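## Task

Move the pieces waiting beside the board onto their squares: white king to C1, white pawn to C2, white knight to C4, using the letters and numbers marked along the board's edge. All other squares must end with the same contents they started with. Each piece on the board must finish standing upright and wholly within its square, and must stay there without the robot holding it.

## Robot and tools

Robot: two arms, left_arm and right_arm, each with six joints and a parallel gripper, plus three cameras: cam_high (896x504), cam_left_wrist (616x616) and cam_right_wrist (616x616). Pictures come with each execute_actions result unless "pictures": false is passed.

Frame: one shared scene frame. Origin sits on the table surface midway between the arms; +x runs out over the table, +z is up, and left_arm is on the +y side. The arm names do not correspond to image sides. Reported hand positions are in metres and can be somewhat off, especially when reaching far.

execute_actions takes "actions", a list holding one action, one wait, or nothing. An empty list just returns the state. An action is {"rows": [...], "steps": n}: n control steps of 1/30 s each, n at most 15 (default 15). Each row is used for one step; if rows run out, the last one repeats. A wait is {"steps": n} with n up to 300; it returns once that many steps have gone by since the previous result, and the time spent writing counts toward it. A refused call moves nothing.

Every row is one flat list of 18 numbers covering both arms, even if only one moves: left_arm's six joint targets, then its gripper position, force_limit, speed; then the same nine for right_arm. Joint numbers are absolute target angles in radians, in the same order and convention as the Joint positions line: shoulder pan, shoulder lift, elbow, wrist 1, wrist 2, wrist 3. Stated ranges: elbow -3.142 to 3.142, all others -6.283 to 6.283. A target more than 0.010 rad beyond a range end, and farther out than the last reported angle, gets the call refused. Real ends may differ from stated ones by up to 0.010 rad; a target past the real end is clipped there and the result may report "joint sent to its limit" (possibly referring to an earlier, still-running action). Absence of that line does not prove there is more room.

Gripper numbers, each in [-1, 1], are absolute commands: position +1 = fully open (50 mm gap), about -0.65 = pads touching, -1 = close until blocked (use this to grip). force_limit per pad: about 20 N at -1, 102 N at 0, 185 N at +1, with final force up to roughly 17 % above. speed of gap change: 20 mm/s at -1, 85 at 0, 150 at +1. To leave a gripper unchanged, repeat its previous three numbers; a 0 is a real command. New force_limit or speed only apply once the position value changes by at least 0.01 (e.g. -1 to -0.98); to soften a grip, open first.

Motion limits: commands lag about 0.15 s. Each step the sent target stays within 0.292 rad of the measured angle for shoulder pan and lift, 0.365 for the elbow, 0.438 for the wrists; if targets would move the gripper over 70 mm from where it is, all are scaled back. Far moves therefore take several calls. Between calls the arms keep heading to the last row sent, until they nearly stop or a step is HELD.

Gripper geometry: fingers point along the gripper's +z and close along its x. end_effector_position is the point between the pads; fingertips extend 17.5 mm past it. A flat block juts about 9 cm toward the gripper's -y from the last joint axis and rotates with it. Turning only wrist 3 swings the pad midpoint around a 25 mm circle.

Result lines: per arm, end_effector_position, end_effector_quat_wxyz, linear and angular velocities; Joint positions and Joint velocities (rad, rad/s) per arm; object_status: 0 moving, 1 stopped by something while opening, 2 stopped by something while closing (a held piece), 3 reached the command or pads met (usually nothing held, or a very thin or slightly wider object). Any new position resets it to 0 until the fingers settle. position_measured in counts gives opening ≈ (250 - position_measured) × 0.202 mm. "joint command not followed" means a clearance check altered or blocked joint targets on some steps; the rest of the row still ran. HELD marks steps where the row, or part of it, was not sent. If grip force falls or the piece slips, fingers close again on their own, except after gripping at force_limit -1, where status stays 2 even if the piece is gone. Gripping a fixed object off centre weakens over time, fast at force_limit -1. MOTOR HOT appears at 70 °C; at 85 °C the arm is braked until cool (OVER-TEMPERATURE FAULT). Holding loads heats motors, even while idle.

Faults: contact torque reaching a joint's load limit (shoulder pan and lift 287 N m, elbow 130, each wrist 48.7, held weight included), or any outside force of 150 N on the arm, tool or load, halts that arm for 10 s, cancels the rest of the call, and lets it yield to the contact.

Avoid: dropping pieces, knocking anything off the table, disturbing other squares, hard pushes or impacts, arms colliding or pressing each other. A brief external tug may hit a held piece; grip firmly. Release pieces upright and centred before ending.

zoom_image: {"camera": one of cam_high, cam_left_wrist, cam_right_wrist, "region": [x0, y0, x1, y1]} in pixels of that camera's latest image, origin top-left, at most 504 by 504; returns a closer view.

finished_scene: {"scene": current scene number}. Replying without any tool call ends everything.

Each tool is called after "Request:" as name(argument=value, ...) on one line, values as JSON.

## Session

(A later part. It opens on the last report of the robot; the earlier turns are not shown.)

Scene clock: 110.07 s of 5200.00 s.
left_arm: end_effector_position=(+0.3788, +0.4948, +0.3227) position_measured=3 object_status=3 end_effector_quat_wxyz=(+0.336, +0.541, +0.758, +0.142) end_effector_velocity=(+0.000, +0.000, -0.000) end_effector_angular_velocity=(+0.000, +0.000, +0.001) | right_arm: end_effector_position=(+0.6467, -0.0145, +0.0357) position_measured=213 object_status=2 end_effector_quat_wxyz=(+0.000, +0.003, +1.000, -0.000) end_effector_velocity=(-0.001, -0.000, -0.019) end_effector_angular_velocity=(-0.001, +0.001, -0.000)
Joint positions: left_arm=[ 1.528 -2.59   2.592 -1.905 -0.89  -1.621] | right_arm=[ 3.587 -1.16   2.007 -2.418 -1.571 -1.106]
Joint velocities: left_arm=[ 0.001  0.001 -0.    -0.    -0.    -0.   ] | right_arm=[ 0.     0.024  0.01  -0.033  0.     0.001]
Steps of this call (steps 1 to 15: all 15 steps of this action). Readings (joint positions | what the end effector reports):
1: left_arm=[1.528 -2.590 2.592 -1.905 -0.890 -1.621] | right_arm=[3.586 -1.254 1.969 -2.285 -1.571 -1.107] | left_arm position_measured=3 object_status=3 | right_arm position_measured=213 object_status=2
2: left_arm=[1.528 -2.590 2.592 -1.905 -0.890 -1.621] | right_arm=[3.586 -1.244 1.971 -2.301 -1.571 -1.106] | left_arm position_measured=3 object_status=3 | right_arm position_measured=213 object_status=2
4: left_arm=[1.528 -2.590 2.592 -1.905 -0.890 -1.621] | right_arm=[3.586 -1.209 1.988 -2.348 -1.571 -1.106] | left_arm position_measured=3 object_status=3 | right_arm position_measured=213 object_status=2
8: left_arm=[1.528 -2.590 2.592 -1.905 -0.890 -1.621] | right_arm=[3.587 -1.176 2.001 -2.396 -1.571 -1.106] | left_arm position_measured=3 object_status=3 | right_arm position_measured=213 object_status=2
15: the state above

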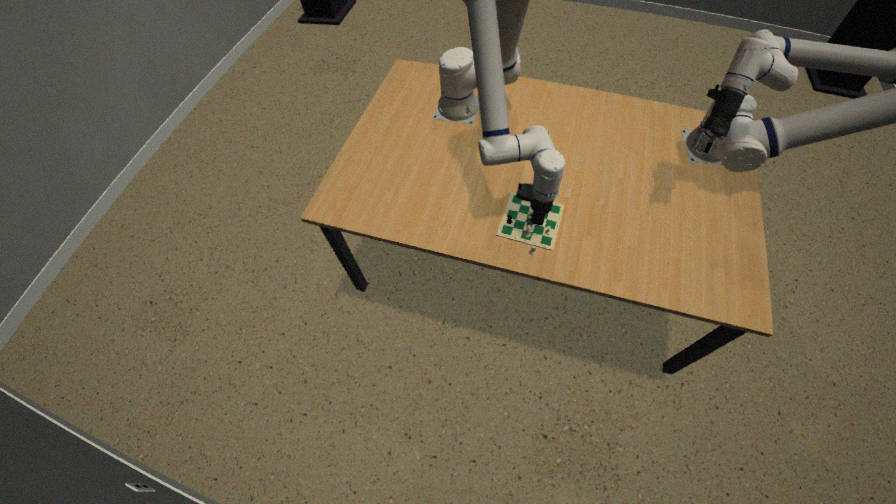

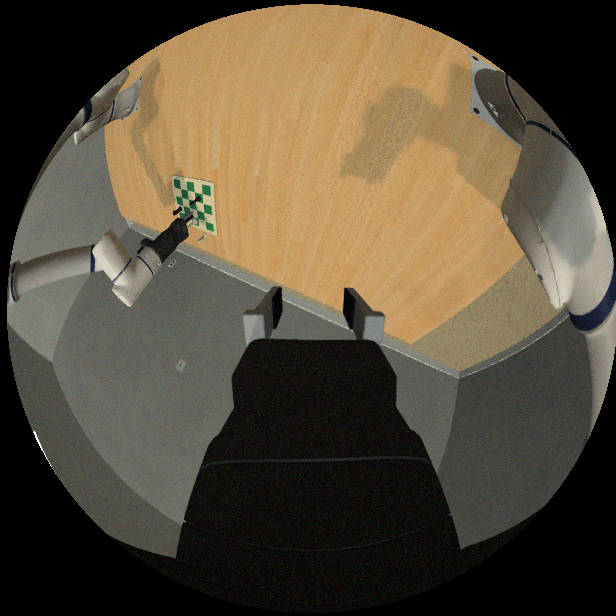

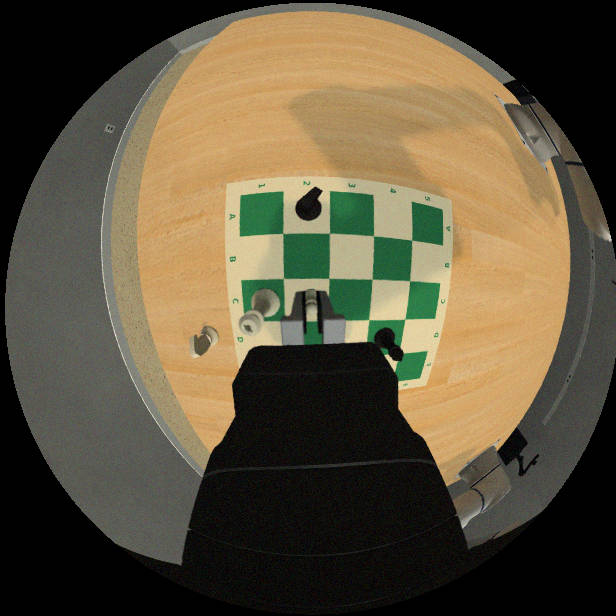

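Request:
execute_actions(actions=[{"rows":[[1.528,-2.59,2.592,-1.905,-0.89,-1.621,1,0,0,3.5867,-1.1571,2.0086,-2.4223,-1.571,-1.106,0,0.3,0]],"steps":10}], pictures=false)

Request:
execute_actions(actions=[{"rows":[[1.528,-2.59,2.592,-1.905,-0.89,-1.621,1,0,0,3.5867,-1.254,1.9678,-2.2846,-1.571,-1.106,0,0.3,0]]}], pictures=false)

Request:
execute_actions(actions=[{"rows":[[1.528,-2.59,2.592,-1.905,-0.89,-1.621,1,0,0,3.5692,-1.1178,1.7612,-2.2142,-1.571,-1.124,0.6,0.3,0]]}], pictures=false)

Request:
execute_actions(actions=[{"steps":12}])

Request:
zoom_image(camera="cam_right_wrist", region=[250,220,410,350])

Scene clock: 116.47 s of 5200.00 s.
left_arm: end_effector_position=(+0.3788, +0.4948, +0.3227) position_measured=3 object_status=3 end_effector_quat_wxyz=(+0.336, +0.541, +0.758, +0.142) end_effector_velocity=(+0.000, +0.001, -0.001) end_effector_angular_velocity=(-0.000, +0.000, +0.001) | right_arm: end_effector_position=(+0.6464, -0.0146, +0.0330) position_measured=152 object_status=0 end_effector_quat_wxyz=(-0.000, +0.003, +1.000, -0.000) end_effector_velocity=(+0.001, +0.001, +0.002) end_effector_angular_velocity=(+0.002, -0.003, +0.000)
Joint positions: left_arm=[ 1.528 -2.59   2.592 -1.905 -0.89  -1.621] | right_arm=[ 3.587 -1.157  2.009 -2.422 -1.571 -1.106]
Joint velocities: left_arm=[ 0.001 -0.001  0.001  0.    -0.    -0.001] | right_arm=[ 0.    -0.001 -0.002 -0.     0.    -0.   ]
Steps of this call (steps 1 to 15: the robot went on to your last target; steps 16 to 90: nothing new was sent; then 3.07 s passed at rest; steps 91 to 100: all 10 steps of this action). Readings (joint positions | what the end effector reports):
91: left_arm=[1.528 -2.590 2.592 -1.905 -0.890 -1.621] | right_arm=[3.587 -1.157 2.009 -2.422 -1.571 -1.106] | left_arm position_measured=3 object_status=3 | right_arm position_measured=209 object_status=0
92: left_arm=[1.528 -2.590 2.592 -1.905 -0.890 -1.621] | right_arm=[3.587 -1.157 2.009 -2.422 -1.571 -1.106] | left_arm position_measured=3 object_status=3 | right_arm position_measured=195 object_status=0
94: left_arm=[1.528 -2.590 2.592 -1.905 -0.890 -1.621] | right_arm=[3.587 -1.156 2.010 -2.422 -1.571 -1.106] | left_arm position_measured=3 object_status=3 | right_arm position_measured=167 object_status=0
98: left_arm=[1.528 -2.590 2.592 -1.905 -0.890 -1.621] | right_arm=[3.587 -1.157 2.009 -2.422 -1.571 -1.106] | left_arm position_measured=3 object_status=3 | right_arm position_measured=152 object_status=0
100: the state above

Scene clock: 116.97 s of 5200.00 s.
left_arm: end_effector_position=(+0.3788, +0.4948, +0.3227) position_measured=3 object_status=3 end_effector_quat_wxyz=(+0.336, +0.541, +0.758, +0.142) end_effector_velocity=(+0.000, -0.000, +0.000) end_effector_angular_velocity=(-0.001, -0.000, +0.001) | right_arm: end_effector_position=(+0.6465, -0.0146, +0.1078) position_measured=152 object_status=3 end_effector_quat_wxyz=(-0.000, +0.003, +1.000, -0.000) end_effector_velocity=(-0.001, -0.000, +0.018) end_effector_angular_velocity=(-0.001, +0.001, +0.001)
Joint positions: left_arm=[ 1.528 -2.59   2.592 -1.905 -0.89  -1.621] | right_arm=[ 3.587 -1.251  1.969 -2.289 -1.571 -1.106]
Joint velocities: left_arm=[-0.    -0.     0.    -0.001  0.    -0.001] | right_arm=[ 0.    -0.021 -0.01   0.033 -0.    -0.001]
Steps of this call (steps 1 to 15: all 15 steps of this action). Readings (joint positions | what the end effector reports):
1: left_arm=[1.528 -2.590 2.592 -1.905 -0.890 -1.621] | right_arm=[3.587 -1.157 2.008 -2.422 -1.571 -1.106] | left_arm position_measured=3 object_status=3 | right_arm position_measured=152 object_status=0
2: left_arm=[1.528 -2.590 2.592 -1.905 -0.890 -1.621] | right_arm=[3.587 -1.168 2.005 -2.406 -1.571 -1.106] | left_arm position_measured=3 object_status=3 | right_arm position_measured=152 object_status=3
4: left_arm=[1.528 -2.590 2.592 -1.905 -0.890 -1.621] | right_arm=[3.587 -1.202 1.989 -2.359 -1.571 -1.106] | left_arm position_measured=3 object_status=3 | right_arm position_measured=152 object_status=3
8: left_arm=[1.528 -2.590 2.592 -1.905 -0.890 -1.621] | right_arm=[3.587 -1.236 1.976 -2.311 -1.571 -1.106] | left_arm position_measured=3 object_status=3 | right_arm position_measured=152 object_status=3
15: the state above

Scene clock: 117.47 s of 5200.00 s.
left_arm: end_effector_position=(+0.3788, +0.4948, +0.3227) position_measured=3 object_status=3 end_effector_quat_wxyz=(+0.336, +0.541, +0.758, +0.142) end_effector_velocity=(-0.000, -0.001, +0.001) end_effector_angular_velocity=(+0.001, +0.000, -0.002) | right_arm: end_effector_position=(+0.7434, +0.0176, +0.1102) position_measured=63 object_status=3 end_effector_quat_wxyz=(+0.000, +0.003, +1.000, -0.000) end_effector_velocity=(+0.032, +0.010, -0.001) end_effector_angular_velocity=(+0.000, +0.001, -0.001)
Joint positions: left_arm=[ 1.528 -2.59   2.592 -1.905 -0.89  -1.621] | right_arm=[ 3.57  -1.124  1.77  -2.217 -1.571 -1.123]
Joint velocities: left_arm=[-0.001  0.001 -0.001  0.    -0.     0.001] | right_arm=[-0.006  0.044 -0.068  0.024  0.001 -0.005]
Steps of this call (steps 1 to 15: all 15 steps of this action). Readings (joint positions | what the end effector reports):
1: left_arm=[1.528 -2.590 2.592 -1.905 -0.890 -1.621] | right_arm=[3.587 -1.251 1.968 -2.288 -1.571 -1.106] | left_arm position_measured=3 object_status=3 | right_arm position_measured=148 object_status=0
2: left_arm=[1.528 -2.590 2.592 -1.905 -0.890 -1.621] | right_arm=[3.586 -1.243 1.955 -2.282 -1.571 -1.107] | left_arm position_measured=3 object_status=3 | right_arm position_measured=134 object_status=0
4: left_arm=[1.528 -2.590 2.592 -1.905 -0.890 -1.621] | right_arm=[3.581 -1.209 1.902 -2.264 -1.571 -1.112] | left_arm position_measured=3 object_status=3 | right_arm position_measured=106 object_status=0
8: left_arm=[1.528 -2.590 2.592 -1.905 -0.890 -1.621] | right_arm=[3.574 -1.153 1.816 -2.234 -1.571 -1.119] | left_arm position_measured=3 object_status=3 | right_arm position_measured=63 object_status=0
15: the state above

Scene clock: 117.87 s of 5200.00 s.
left_arm: end_effector_position=(+0.3788, +0.4948, +0.3227) position_measured=3 object_status=3 end_effector_quat_wxyz=(+0.336, +0.541, +0.758, +0.142) end_effector_velocity=(+0.000, +0.000, +0.001) end_effector_angular_velocity=(-0.001, -0.000, +0.000) | right_arm: end_effector_position=(+0.7476, +0.0189, +0.1101) position_measured=63 object_status=3 end_effector_quat_wxyz=(+0.000, +0.003, +1.000, -0.000) end_effector_velocity=(+0.001, +0.000, -0.001) end_effector_angular_velocity=(-0.001, +0.001, -0.001)
Joint positions: left_arm=[ 1.528 -2.59   2.592 -1.905 -0.89  -1.621] | right_arm=[ 3.569 -1.118  1.762 -2.214 -1.571 -1.124]
Joint velocities: left_arm=[ 0.001 -0.    -0.001 -0.    -0.     0.001] | right_arm=[-0.     0.003 -0.002  0.001 -0.     0.   ]
Steps of this call (steps 1 to 12: the robot went on to your last target). Readings (joint positions | what the end effector reports):
1: left_arm=[1.528 -2.590 2.592 -1.905 -0.890 -1.621] | right_arm=[3.570 -1.122 1.768 -2.217 -1.571 -1.123] | left_arm position_measured=3 object_status=3 | right_arm position_measured=63 object_status=3
2: left_arm=[1.528 -2.590 2.592 -1.905 -0.890 -1.621] | right_arm=[3.570 -1.121 1.767 -2.216 -1.571 -1.124] | left_arm position_measured=3 object_status=3 | right_arm position_measured=63 object_status=3
4: left_arm=[1.528 -2.590 2.592 -1.905 -0.890 -1.621] | right_arm=[3.569 -1.120 1.764 -2.215 -1.571 -1.124] | left_arm position_measured=3 object_status=3 | right_arm position_measured=63 object_status=3
8: left_arm=[1.528 -2.590 2.592 -1.905 -0.890 -1.621] | right_arm=[3.569 -1.119 1.762 -2.215 -1.571 -1.124] | left_arm position_measured=3 object_status=3 | right_arm position_measured=63 object_status=3
12: the state above

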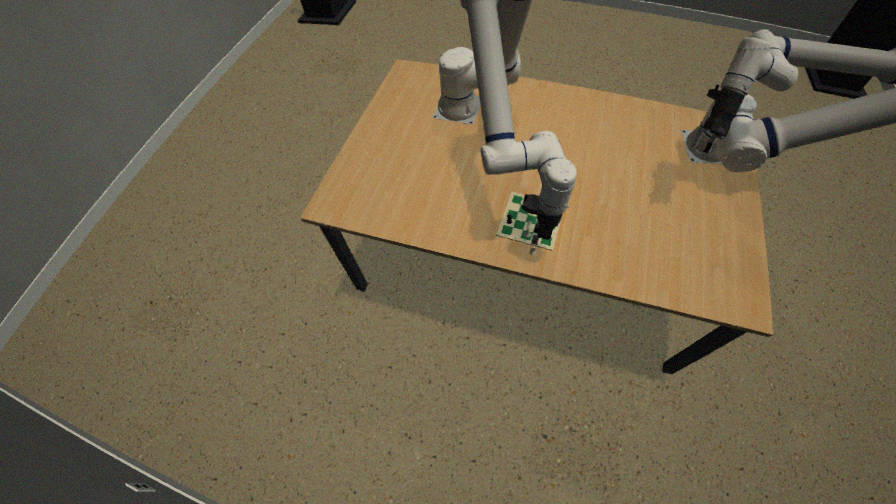

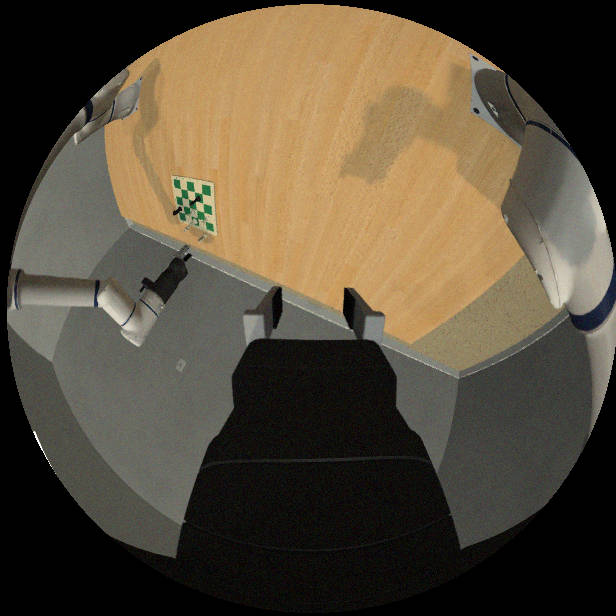

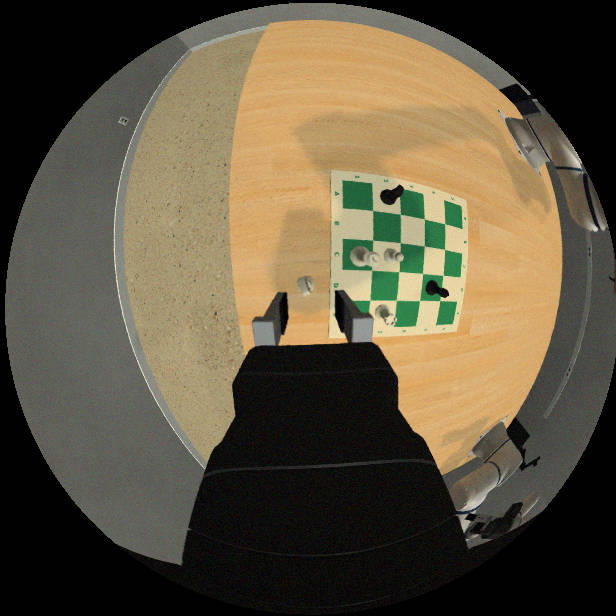

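Region (250, 220, 410, 350) of cam_right_wrist's 616x616 image, scaled by 3.150, with more detail than that image has; it fills the top 410 rows of this view, and the rest is white.

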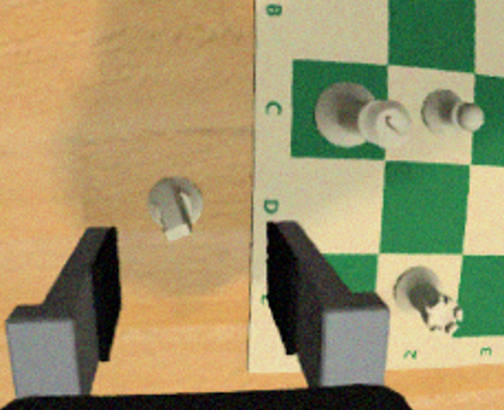

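Request:
execute_actions(actions=[{"rows":[[1.528,-2.59,2.592,-1.905,-0.89,-1.621,1,0,0,3.5692,-1.0228,1.7867,-2.3347,-1.571,-1.124,0.6,0.3,0]]}], pictures=false)

Request:
execute_actions(actions=[{"steps":8}])

Request:
execute_actions(actions=[{"rows":[[1.528,-2.59,2.592,-1.905,-0.89,-1.621,1,0,0,3.5692,-1.0228,1.7867,-2.3347,-1.571,-1.124,-1,0.3,0]]}], pictures=false)

Request:
execute_actions(actions=[{"rows":[[1.528,-2.59,2.592,-1.905,-0.89,-1.621,1,0,0,3.5692,-1.128,1.745,-2.188,-1.571,-1.124,-1,0.3,0]]}], pictures=false)

Request:
execute_actions(actions=[{"rows":[[1.528,-2.59,2.592,-1.905,-0.89,-1.621,1,0,0,3.6357,-1.3422,2.0667,-2.2953,-1.571,-1.057,-1,0.3,0]]}], pictures=false)

Request:
execute_actions(actions=[{"steps":15}], pictures=false)

Request:
execute_actions(actions=[{"rows":[[1.528,-2.59,2.592,-1.905,-0.89,-1.621,1,0,0,3.6357,-1.2284,2.1154,-2.4578,-1.571,-1.057,-1,0.3,0]]}])

Request:
zoom_image(camera="cam_right_wrist", region=[230,230,390,360])

Scene clock: 127.33 s of 5200.00 s.
left_arm: end_effector_position=(+0.3788, +0.4948, +0.3227) position_measured=3 object_status=3 end_effector_quat_wxyz=(+0.336, +0.541, +0.758, +0.142) end_effector_velocity=(+0.000, -0.000, -0.000) end_effector_angular_velocity=(+0.000, -0.001, -0.001) | right_arm: end_effector_position=(+0.7539, +0.0218, +0.0323) position_measured=63 object_status=3 end_effector_quat_wxyz=(+0.000, +0.003, +1.000, -0.000) end_effector_velocity=(+0.000, +0.000, -0.021) end_effector_angular_velocity=(-0.001, +0.001, +0.001)
Joint positions: left_arm=[ 1.528 -2.59   2.592 -1.905 -0.89  -1.621] | right_arm=[ 3.569 -1.026  1.786 -2.331 -1.571 -1.124]
Joint velocities: left_arm=[-0.    -0.     0.    -0.     0.001  0.   ] | right_arm=[ 0.001  0.025  0.006 -0.03  -0.001 -0.001]
Steps of this call (steps 1 to 15: the robot went on to your last target; steps 16 to 90: nothing new was sent; then 5.97 s passed at rest; steps 91 to 105: all 15 steps of this action). Readings (joint positions | what the end effector reports):
91: left_arm=[1.528 -2.590 2.592 -1.905 -0.890 -1.621] | right_arm=[3.569 -1.117 1.761 -2.214 -1.571 -1.124] | left_arm position_measured=3 object_status=3 | right_arm position_measured=63 object_status=3
92: left_arm=[1.528 -2.590 2.592 -1.905 -0.890 -1.621] | right_arm=[3.569 -1.107 1.762 -2.229 -1.571 -1.124] | left_arm position_measured=3 object_status=3 | right_arm position_measured=63 object_status=3
94: left_arm=[1.528 -2.590 2.592 -1.905 -0.890 -1.621] | right_arm=[3.569 -1.074 1.774 -2.267 -1.571 -1.124] | left_arm position_measured=3 object_status=3 | right_arm position_measured=63 object_status=3
98: left_arm=[1.528 -2.590 2.592 -1.905 -0.890 -1.621] | right_arm=[3.569 -1.041 1.782 -2.311 -1.571 -1.124] | left_arm position_measured=3 object_status=3 | right_arm position_measured=63 object_status=3
105: the state above

Scene clock: 127.60 s of 5200.00 s.
left_arm: end_effector_position=(+0.3788, +0.4948, +0.3227) position_measured=3 object_status=3 end_effector_quat_wxyz=(+0.336, +0.541, +0.758, +0.142) end_effector_velocity=(+0.000, +0.000, +0.001) end_effector_angular_velocity=(-0.002, -0.001, +0.001) | right_arm: end_effector_position=(+0.7539, +0.0218, +0.0300) position_measured=63 object_status=3 end_effector_quat_wxyz=(+0.000, +0.003, +1.000, -0.000) end_effector_velocity=(-0.000, -0.000, -0.004) end_effector_angular_velocity=(-0.000, +0.002, +0.001)
Joint positions: left_arm=[ 1.528 -2.59   2.592 -1.905 -0.89  -1.621] | right_arm=[ 3.569 -1.023  1.787 -2.334 -1.571 -1.124]
Joint velocities: left_arm=[ 0.001 -0.001 -0.001  0.     0.    -0.   ] | right_arm=[-0.     0.004  0.001 -0.004  0.001 -0.001]
Steps of this call (steps 1 to 8: the robot went on to your last target). Readings (joint positions | what the end effector reports):
1: left_arm=[1.528 -2.590 2.592 -1.905 -0.890 -1.621] | right_arm=[3.569 -1.025 1.786 -2.332 -1.571 -1.124] | left_arm position_measured=3 object_status=3 | right_arm position_measured=63 object_status=3
2: left_arm=[1.528 -2.590 2.592 -1.905 -0.890 -1.621] | right_arm=[3.569 -1.025 1.786 -2.332 -1.571 -1.124] | left_arm position_measured=3 object_status=3 | right_arm position_measured=63 object_status=3
4: left_arm=[1.528 -2.590 2.592 -1.905 -0.890 -1.621] | right_arm=[3.569 -1.024 1.786 -2.333 -1.571 -1.124] | left_arm position_measured=3 object_status=3 | right_arm position_measured=63 object_status=3
8: the state above

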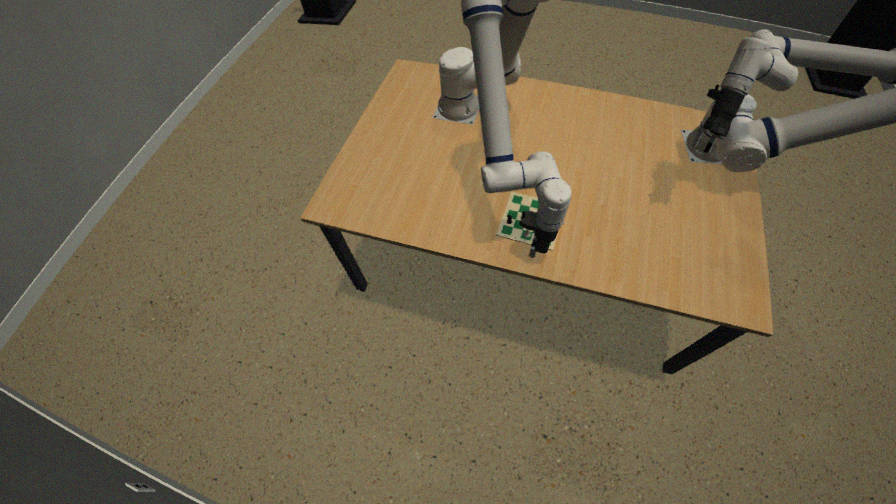

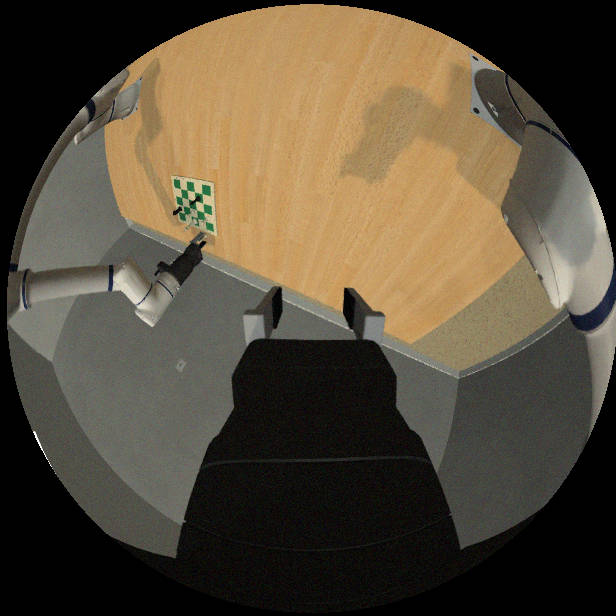

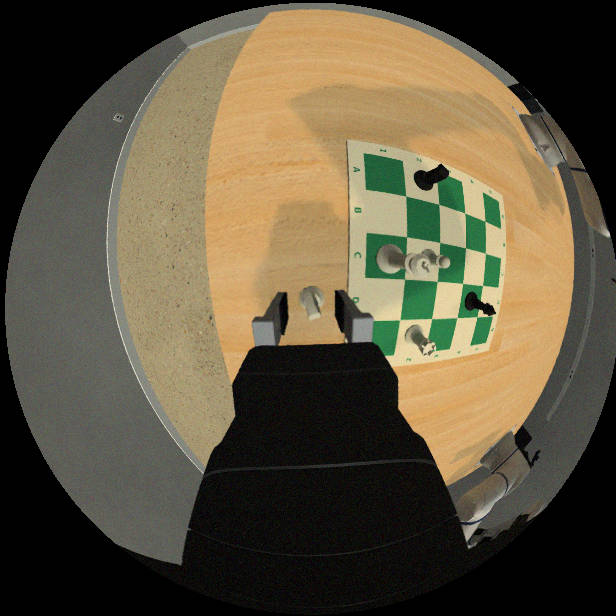

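Scene clock: 128.10 s of 5200.00 s.
left_arm: end_effector_position=(+0.3788, +0.4948, +0.3227) position_measured=3 object_status=3 end_effector_quat_wxyz=(+0.336, +0.541, +0.758, +0.142) end_effector_velocity=(-0.000, -0.001, +0.001) end_effector_angular_velocity=(-0.001, -0.001, -0.001) | right_arm: end_effector_position=(+0.7539, +0.0219, +0.0297) position_measured=217 object_status=0 end_effector_quat_wxyz=(+0.000, +0.003, +1.000, -0.000) end_effector_velocity=(-0.001, -0.000, -0.001) end_effector_angular_velocity=(-0.000, +0.002, +0.001)
Joint positions: left_arm=[ 1.528 -2.59   2.592 -1.905 -0.89  -1.621] | right_arm=[ 3.569 -1.023  1.787 -2.335 -1.571 -1.124]
Joint velocities: left_arm=[-0.001 -0.    -0.001  0.     0.     0.   ] | right_arm=[ 0.     0.001  0.001  0.     0.001 -0.001]
Steps of this call (steps 1 to 15: all 15 steps of this action). Readings (joint positions | what the end effector reports):
1: left_arm=[1.528 -2.590 2.592 -1.905 -0.890 -1.621] | right_arm=[3.569 -1.023 1.787 -2.334 -1.571 -1.124] | left_arm position_measured=3 object_status=3 | right_arm position_measured=67 object_status=0
2: left_arm=[1.528 -2.590 2.592 -1.905 -0.890 -1.621] | right_arm=[3.569 -1.023 1.787 -2.334 -1.571 -1.124] | left_arm position_measured=3 object_status=3 | right_arm position_measured=81 object_status=0
4: left_arm=[1.528 -2.590 2.592 -1.905 -0.890 -1.621] | right_arm=[3.569 -1.023 1.787 -2.335 -1.571 -1.124] | left_arm position_measured=3 object_status=3 | right_arm position_measured=109 object_status=0
8: left_arm=[1.528 -2.590 2.592 -1.905 -0.890 -1.621] | right_arm=[3.569 -1.023 1.787 -2.335 -1.571 -1.124] | left_arm position_measured=3 object_status=3 | right_arm position_measured=165 object_status=0
15: the state above

Scene clock: 128.60 s of 5200.00 s.
left_arm: end_effector_position=(+0.3788, +0.4948, +0.3227) position_measured=3 object_status=3 end_effector_quat_wxyz=(+0.336, +0.541, +0.758, +0.142) end_effector_velocity=(+0.000, +0.000, +0.000) end_effector_angular_velocity=(+0.001, +0.000, +0.001) | right_arm: end_effector_position=(+0.7510, +0.0205, +0.1214) position_measured=217 object_status=2 end_effector_quat_wxyz=(+0.000, +0.003, +1.000, -0.000) end_effector_velocity=(-0.002, -0.002, +0.027) end_effector_angular_velocity=(-0.000, -0.000, -0.000)
Joint positions: left_arm=[ 1.528 -2.59   2.592 -1.905 -0.89  -1.621] | right_arm=[ 3.569 -1.124  1.747 -2.193 -1.571 -1.124]
Joint velocities: left_arm=[ 0.002  0.001 -0.    -0.    -0.     0.001] | right_arm=[-0.001 -0.03  -0.012  0.041 -0.001 -0.   ]
Steps of this call (steps 1 to 15: all 15 steps of this action). Readings (joint positions | what the end effector reports):
1: left_arm=[1.528 -2.590 2.592 -1.905 -0.890 -1.621] | right_arm=[3.569 -1.023 1.787 -2.334 -1.571 -1.124] | left_arm position_measured=3 object_status=3 | right_arm position_measured=217 object_status=0
2: left_arm=[1.528 -2.590 2.592 -1.905 -0.890 -1.621] | right_arm=[3.569 -1.033 1.784 -2.318 -1.571 -1.124] | left_arm position_measured=3 object_status=3 | right_arm position_measured=217 object_status=0
4: left_arm=[1.528 -2.590 2.592 -1.905 -0.890 -1.621] | right_arm=[3.569 -1.064 1.770 -2.279 -1.571 -1.124] | left_arm position_measured=3 object_status=3 | right_arm position_measured=217 object_status=2
8: left_arm=[1.528 -2.590 2.592 -1.905 -0.890 -1.621] | right_arm=[3.569 -1.105 1.754 -2.221 -1.571 -1.124] | left_arm position_measured=3 object_status=3 | right_arm position_measured=217 object_status=2
15: the state above

Scene clock: 129.10 s of 5200.00 s.
left_arm: end_effector_position=(+0.3788, +0.4948, +0.3227) position_measured=3 object_status=3 end_effector_quat_wxyz=(+0.336, +0.541, +0.758, +0.142) end_effector_velocity=(-0.000, +0.000, -0.000) end_effector_angular_velocity=(+0.000, +0.000, +0.001) | right_arm: end_effector_position=(+0.5938, -0.0084, +0.1218) position_measured=217 object_status=2 end_effector_quat_wxyz=(+0.000, +0.003, +1.000, -0.000) end_effector_velocity=(-0.159, -0.039, -0.008) end_effector_angular_velocity=(+0.003, -0.004, -0.001)
Joint positions: left_arm=[ 1.528 -2.59   2.592 -1.905 -0.89  -1.621] | right_arm=[ 3.628 -1.317  2.029 -2.283 -1.571 -1.065]
Joint velocities: left_arm=[ 0.     0.     0.     0.    -0.    -0.001] | right_arm=[ 0.059 -0.195  0.285 -0.094  0.001  0.06 ]
Steps of this call (steps 1 to 15: all 15 steps of this action). Readings (joint positions | what the end effector reports):
1: left_arm=[1.528 -2.590 2.592 -1.905 -0.890 -1.621] | right_arm=[3.569 -1.125 1.747 -2.192 -1.571 -1.124] | left_arm position_measured=3 object_status=3 | right_arm position_measured=217 object_status=2
2: left_arm=[1.528 -2.590 2.592 -1.905 -0.890 -1.621] | right_arm=[3.572 -1.135 1.759 -2.196 -1.571 -1.121] | left_arm position_measured=3 object_status=3 | right_arm position_measured=217 object_status=2
4: left_arm=[1.528 -2.590 2.592 -1.905 -0.890 -1.621] | right_arm=[3.582 -1.168 1.809 -2.212 -1.571 -1.111] | left_arm position_measured=3 object_status=3 | right_arm position_measured=217 object_status=2
8: left_arm=[1.528 -2.590 2.592 -1.905 -0.890 -1.621] | right_arm=[3.600 -1.228 1.897 -2.240 -1.571 -1.092] | left_arm position_measured=3 object_status=3 | right_arm position_measured=217 object_status=2
15: the state above

Scene clock: 129.60 s of 5200.00 s.
left_arm: end_effector_position=(+0.3788, +0.4948, +0.3227) position_measured=3 object_status=3 end_effector_quat_wxyz=(+0.336, +0.541, +0.758, +0.142) end_effector_velocity=(+0.000, +0.000, -0.001) end_effector_angular_velocity=(-0.001, +0.001, +0.002) | right_arm: end_effector_position=(+0.5731, -0.0137, +0.1203) position_measured=217 object_status=2 end_effector_quat_wxyz=(+0.000, +0.003, +1.000, -0.000) end_effector_velocity=(-0.003, -0.001, -0.000) end_effector_angular_velocity=(-0.000, +0.000, -0.000)
Joint positions: left_arm=[ 1.528 -2.59   2.592 -1.905 -0.89  -1.621] | right_arm=[ 3.636 -1.342  2.066 -2.295 -1.571 -1.057]
Joint velocities: left_arm=[ 0.     0.     0.001 -0.    -0.    -0.002] | right_arm=[ 0.001 -0.004  0.006 -0.002 -0.     0.001]
Steps of this call (steps 1 to 15: the robot went on to your last target). Readings (joint positions | what the end effector reports):
1: left_arm=[1.528 -2.590 2.592 -1.905 -0.890 -1.621] | right_arm=[3.630 -1.323 2.038 -2.286 -1.571 -1.063] | left_arm position_measured=3 object_status=3 | right_arm position_measured=217 object_status=2
2: left_arm=[1.528 -2.590 2.592 -1.905 -0.890 -1.621] | right_arm=[3.631 -1.327 2.044 -2.288 -1.571 -1.062] | left_arm position_measured=3 object_status=3 | right_arm position_measured=217 object_status=2
4: left_arm=[1.528 -2.590 2.592 -1.905 -0.890 -1.621] | right_arm=[3.633 -1.333 2.053 -2.291 -1.571 -1.060] | left_arm position_measured=3 object_status=3 | right_arm position_measured=217 object_status=2
8: left_arm=[1.528 -2.590 2.592 -1.905 -0.890 -1.621] | right_arm=[3.635 -1.339 2.062 -2.294 -1.571 -1.058] | left_arm position_measured=3 object_status=3 | right_arm position_measured=217 object_status=2
15: the state above

Scene clock: 130.10 s of 5200.00 s.
left_arm: end_effector_position=(+0.3788, +0.4948, +0.3227) position_measured=3 object_status=3 end_effector_quat_wxyz=(+0.336, +0.541, +0.758, +0.142) end_effector_velocity=(-0.000, +0.000, -0.000) end_effector_angular_velocity=(+0.001, -0.000, -0.002) | right_arm: end_effector_position=(+0.5731, -0.0136, +0.0392) position_measured=217 object_status=2 end_effector_quat_wxyz=(+0.000, +0.003, +1.000, -0.000) end_effector_velocity=(-0.002, -0.001, -0.021) end_effector_angular_velocity=(-0.001, -0.000, +0.000)
Joint positions: left_arm=[ 1.528 -2.59   2.592 -1.905 -0.89  -1.621] | right_arm=[ 3.636 -1.232  2.114 -2.452 -1.571 -1.057]
Joint velocities: left_arm=[-0.    -0.001  0.     0.     0.     0.002] | right_arm=[-0.     0.029  0.014 -0.042 -0.001 -0.   ]
Steps of this call (steps 1 to 15: all 15 steps of this action). Readings (joint positions | what the end effector reports):
1: left_arm=[1.528 -2.590 2.592 -1.905 -0.890 -1.621] | right_arm=[3.636 -1.341 2.066 -2.296 -1.571 -1.057] | left_arm position_measured=3 object_status=3 | right_arm position_measured=217 object_status=2
2: left_arm=[1.528 -2.590 2.592 -1.905 -0.890 -1.621] | right_arm=[3.636 -1.332 2.070 -2.312 -1.571 -1.057] | left_arm position_measured=3 object_status=3 | right_arm position_measured=217 object_status=2
4: left_arm=[1.528 -2.590 2.592 -1.905 -0.890 -1.621] | right_arm=[3.636 -1.294 2.088 -2.363 -1.571 -1.057] | left_arm position_measured=3 object_status=3 | right_arm position_measured=217 object_status=2
8: left_arm=[1.528 -2.590 2.592 -1.905 -0.890 -1.621] | right_arm=[3.636 -1.252 2.105 -2.424 -1.571 -1.057] | left_arm position_measured=3 object_status=3 | right_arm position_measured=217 object_status=2
15: the state above

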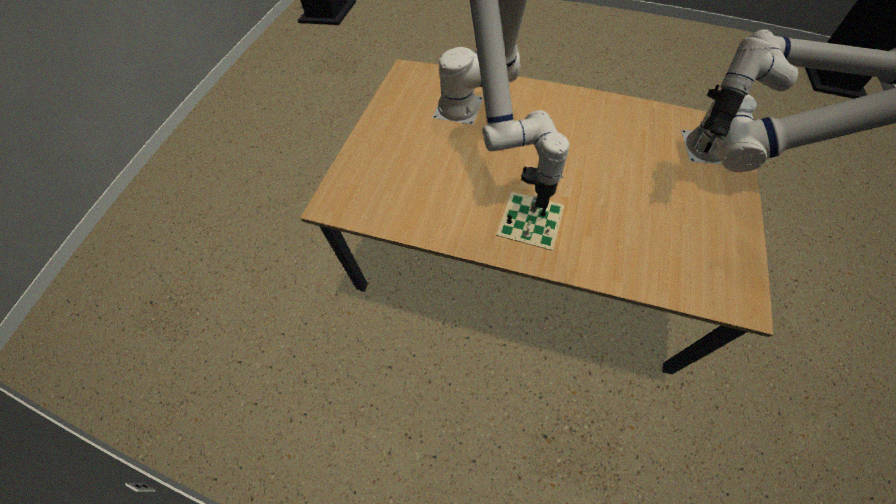

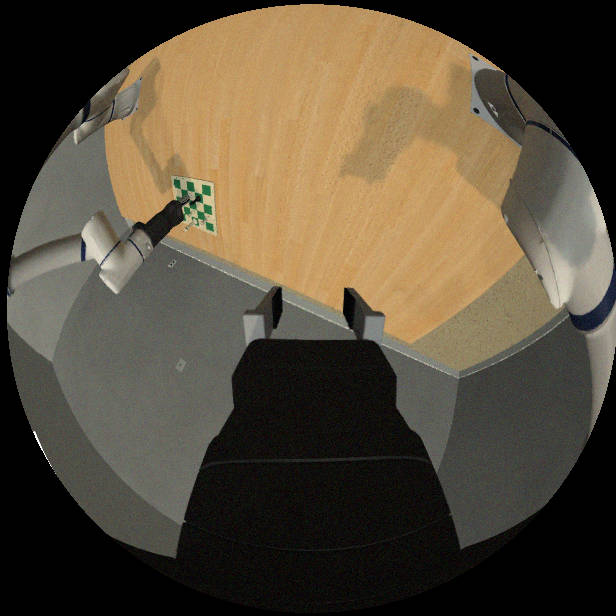

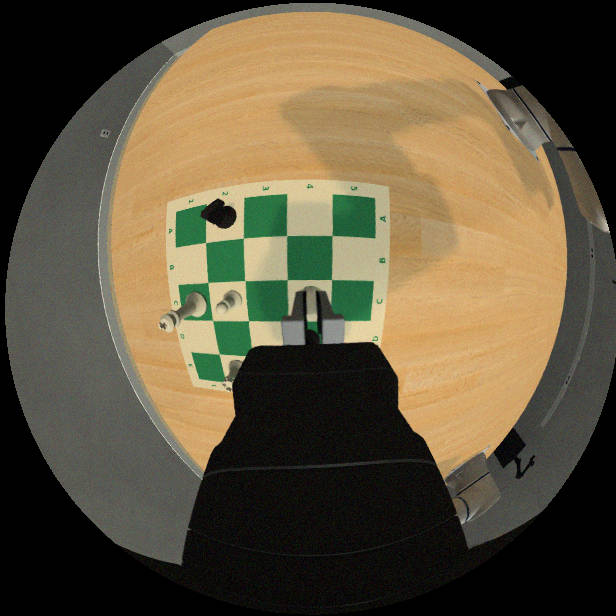

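Region (230, 230, 390, 360) of cam_right_wrist's 616x616 image, scaled by 3.150, with more detail than that image has; it fills the top 410 rows of this view, and the rest is white.

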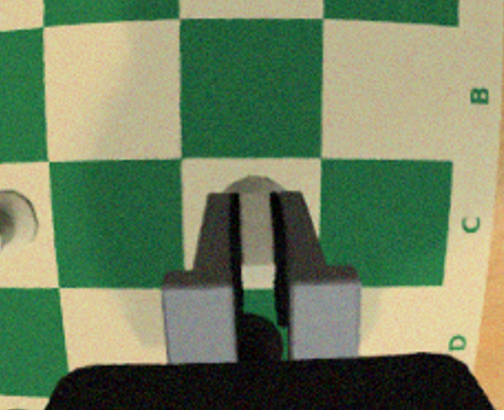

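Request:
execute_actions(actions=[{"rows":[[1.528,-2.59,2.592,-1.905,-0.89,-1.621,1,0,0,3.6357,-1.2205,2.112,-2.4623,-1.571,-1.057,-1,0.3,0]],"steps":12}], pictures=false)

Request:
execute_actions(actions=[{"rows":[[1.528,-2.59,2.592,-1.905,-0.89,-1.621,1,0,0,3.6357,-1.2205,2.112,-2.4623,-1.571,-1.057,0.3,0.3,0]],"steps":10}], pictures=false)

Request:
execute_actions(actions=[{"rows":[[1.528,-2.59,2.592,-1.905,-0.89,-1.621,1,0,0,3.6357,-1.3422,2.0667,-2.2953,-1.571,-1.057,0.3,0.3,0]]}])

Scene clock: 134.67 s of 5200.00 s.
left_arm: end_effector_position=(+0.3788, +0.4948, +0.3227) position_measured=3 object_status=3 end_effector_quat_wxyz=(+0.336, +0.541, +0.758, +0.142) end_effector_velocity=(+0.000, -0.000, -0.001) end_effector_angular_velocity=(+0.003, +0.000, -0.000) | right_arm: end_effector_position=(+0.5752, -0.0124, +0.0337) position_measured=217 object_status=2 end_effector_quat_wxyz=(+0.000, +0.003, +1.000, +0.000) end_effector_velocity=(+0.000, +0.000, -0.002) end_effector_angular_velocity=(-0.001, +0.003, +0.001)
Joint positions: left_arm=[ 1.528 -2.59   2.592 -1.905 -0.89  -1.621] | right_arm=[ 3.636 -1.221  2.112 -2.462 -1.571 -1.057]
Joint velocities: left_arm=[ 0.     0.002  0.001 -0.001 -0.     0.001] | right_arm=[ 0.     0.005 -0.002  0.     0.    -0.   ]
Steps of this call (steps 1 to 15: the robot went on to your last target; steps 16 to 90: nothing new was sent; then 1.17 s passed at rest; steps 91 to 102: all 12 steps of this action). Readings (joint positions | what the end effector reports):
91: left_arm=[1.528 -2.590 2.592 -1.905 -0.890 -1.621] | right_arm=[3.636 -1.228 2.115 -2.458 -1.571 -1.057] | left_arm position_measured=3 object_status=3 | right_arm position_measured=217 object_status=2
92: left_arm=[1.528 -2.590 2.592 -1.905 -0.890 -1.621] | right_arm=[3.636 -1.227 2.115 -2.459 -1.571 -1.057] | left_arm position_measured=3 object_status=3 | right_arm position_measured=217 object_status=2
94: left_arm=[1.528 -2.590 2.592 -1.905 -0.890 -1.621] | right_arm=[3.636 -1.225 2.114 -2.460 -1.571 -1.057] | left_arm position_measured=3 object_status=3 | right_arm position_measured=217 object_status=2
98: left_arm=[1.528 -2.590 2.592 -1.905 -0.890 -1.621] | right_arm=[3.636 -1.222 2.112 -2.462 -1.571 -1.057] | left_arm position_measured=3 object_status=3 | right_arm position_measured=217 object_status=2
102: the state above

Scene clock: 135.00 s of 5200.00 s.
left_arm: end_effector_position=(+0.3788, +0.4948, +0.3227) position_measured=3 object_status=3 end_effector_quat_wxyz=(+0.336, +0.541, +0.758, +0.142) end_effector_velocity=(-0.000, -0.001, -0.000) end_effector_angular_velocity=(+0.001, +0.000, -0.001) | right_arm: end_effector_position=(+0.5749, -0.0127, +0.0327) position_measured=107 object_status=0 end_effector_quat_wxyz=(-0.000, +0.003, +1.000, -0.000) end_effector_velocity=(+0.003, +0.002, +0.004) end_effector_angular_velocity=(+0.004, -0.008, -0.001)
Joint positions: left_arm=[ 1.528 -2.59   2.592 -1.905 -0.89  -1.621] | right_arm=[ 3.636 -1.22   2.112 -2.462 -1.571 -1.057]
Joint velocities: left_arm=[-0.001  0.002 -0.    -0.001  0.    -0.   ] | right_arm=[-0.    -0.004 -0.003 -0.002 -0.001  0.001]
Steps of this call (steps 1 to 10: all 10 steps of this action). Readings (joint positions | what the end effector reports):
1: left_arm=[1.528 -2.590 2.592 -1.905 -0.890 -1.621] | right_arm=[3.636 -1.221 2.112 -2.462 -1.571 -1.057] | left_arm position_measured=3 object_status=3 | right_arm position_measured=213 object_status=0
2: left_arm=[1.528 -2.590 2.592 -1.905 -0.890 -1.621] | right_arm=[3.636 -1.221 2.112 -2.463 -1.571 -1.057] | left_arm position_measured=3 object_status=3 | right_arm position_measured=199 object_status=0
4: left_arm=[1.528 -2.590 2.592 -1.905 -0.890 -1.621] | right_arm=[3.636 -1.220 2.113 -2.462 -1.571 -1.057] | left_arm position_measured=3 object_status=3 | right_arm position_measured=171 object_status=0
8: left_arm=[1.528 -2.590 2.592 -1.905 -0.890 -1.621] | right_arm=[3.636 -1.220 2.113 -2.462 -1.571 -1.057] | left_arm position_measured=3 object_status=3 | right_arm position_measured=116 object_status=0
10: the state above

Scene clock: 135.50 s of 5200.00 s.
left_arm: end_effector_position=(+0.3788, +0.4948, +0.3227) position_measured=3 object_status=3 end_effector_quat_wxyz=(+0.336, +0.541, +0.758, +0.142) end_effector_velocity=(-0.000, -0.000, +0.000) end_effector_angular_velocity=(-0.000, +0.000, -0.000) | right_arm: end_effector_position=(+0.5729, -0.0137, +0.1171) position_measured=107 object_status=3 end_effector_quat_wxyz=(-0.000, +0.003, +1.000, -0.000) end_effector_velocity=(-0.002, -0.001, +0.024) end_effector_angular_velocity=(+0.000, +0.000, -0.000)
Joint positions: left_arm=[ 1.528 -2.59   2.592 -1.905 -0.89  -1.621] | right_arm=[ 3.636 -1.338  2.068 -2.301 -1.571 -1.057]
Joint velocities: left_arm=[-0.     0.    -0.001  0.001 -0.    -0.   ] | right_arm=[-0.    -0.032 -0.013  0.045  0.001  0.   ]
Steps of this call (steps 1 to 15: all 15 steps of this action). Readings (joint positions | what the end effector reports):
1: left_arm=[1.528 -2.590 2.592 -1.905 -0.890 -1.621] | right_arm=[3.636 -1.221 2.112 -2.462 -1.571 -1.057] | left_arm position_measured=3 object_status=3 | right_arm position_measured=107 object_status=0
2: left_arm=[1.528 -2.590 2.592 -1.905 -0.890 -1.621] | right_arm=[3.636 -1.231 2.109 -2.446 -1.571 -1.057] | left_arm position_measured=3 object_status=3 | right_arm position_measured=107 object_status=0
4: left_arm=[1.528 -2.590 2.592 -1.905 -0.890 -1.621] | right_arm=[3.636 -1.270 2.093 -2.396 -1.571 -1.057] | left_arm position_measured=3 object_status=3 | right_arm position_measured=107 object_status=0
8: left_arm=[1.528 -2.590 2.592 -1.905 -0.890 -1.621] | right_arm=[3.636 -1.316 2.076 -2.331 -1.571 -1.057] | left_arm position_measured=3 object_status=3 | right_arm position_measured=107 object_status=3
15: the state above

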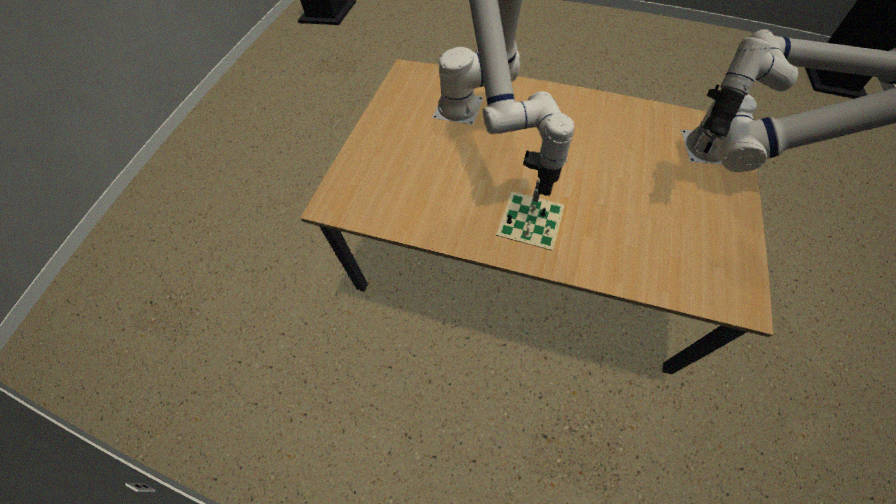

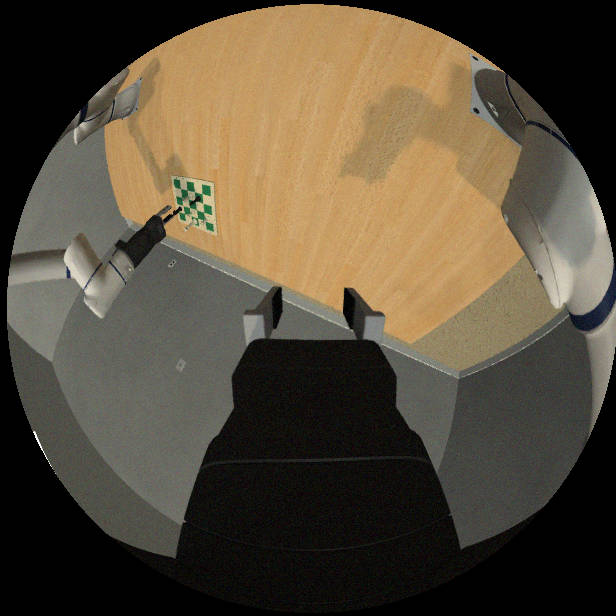

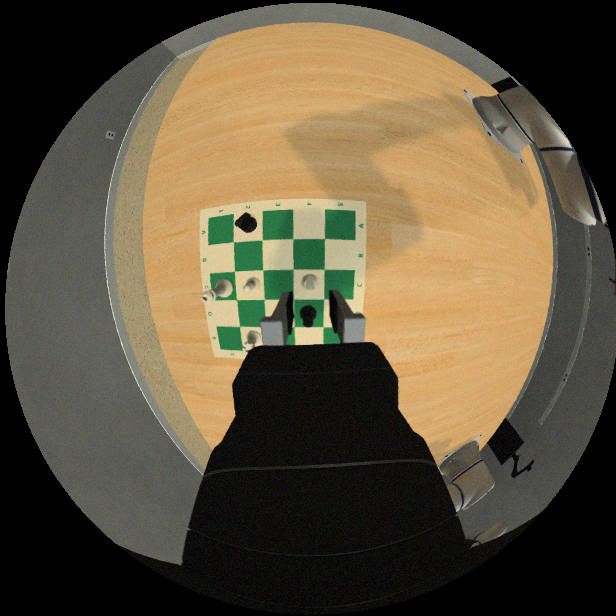

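Request:
finished_scene(scene=1)

The scene is finished: the task was done.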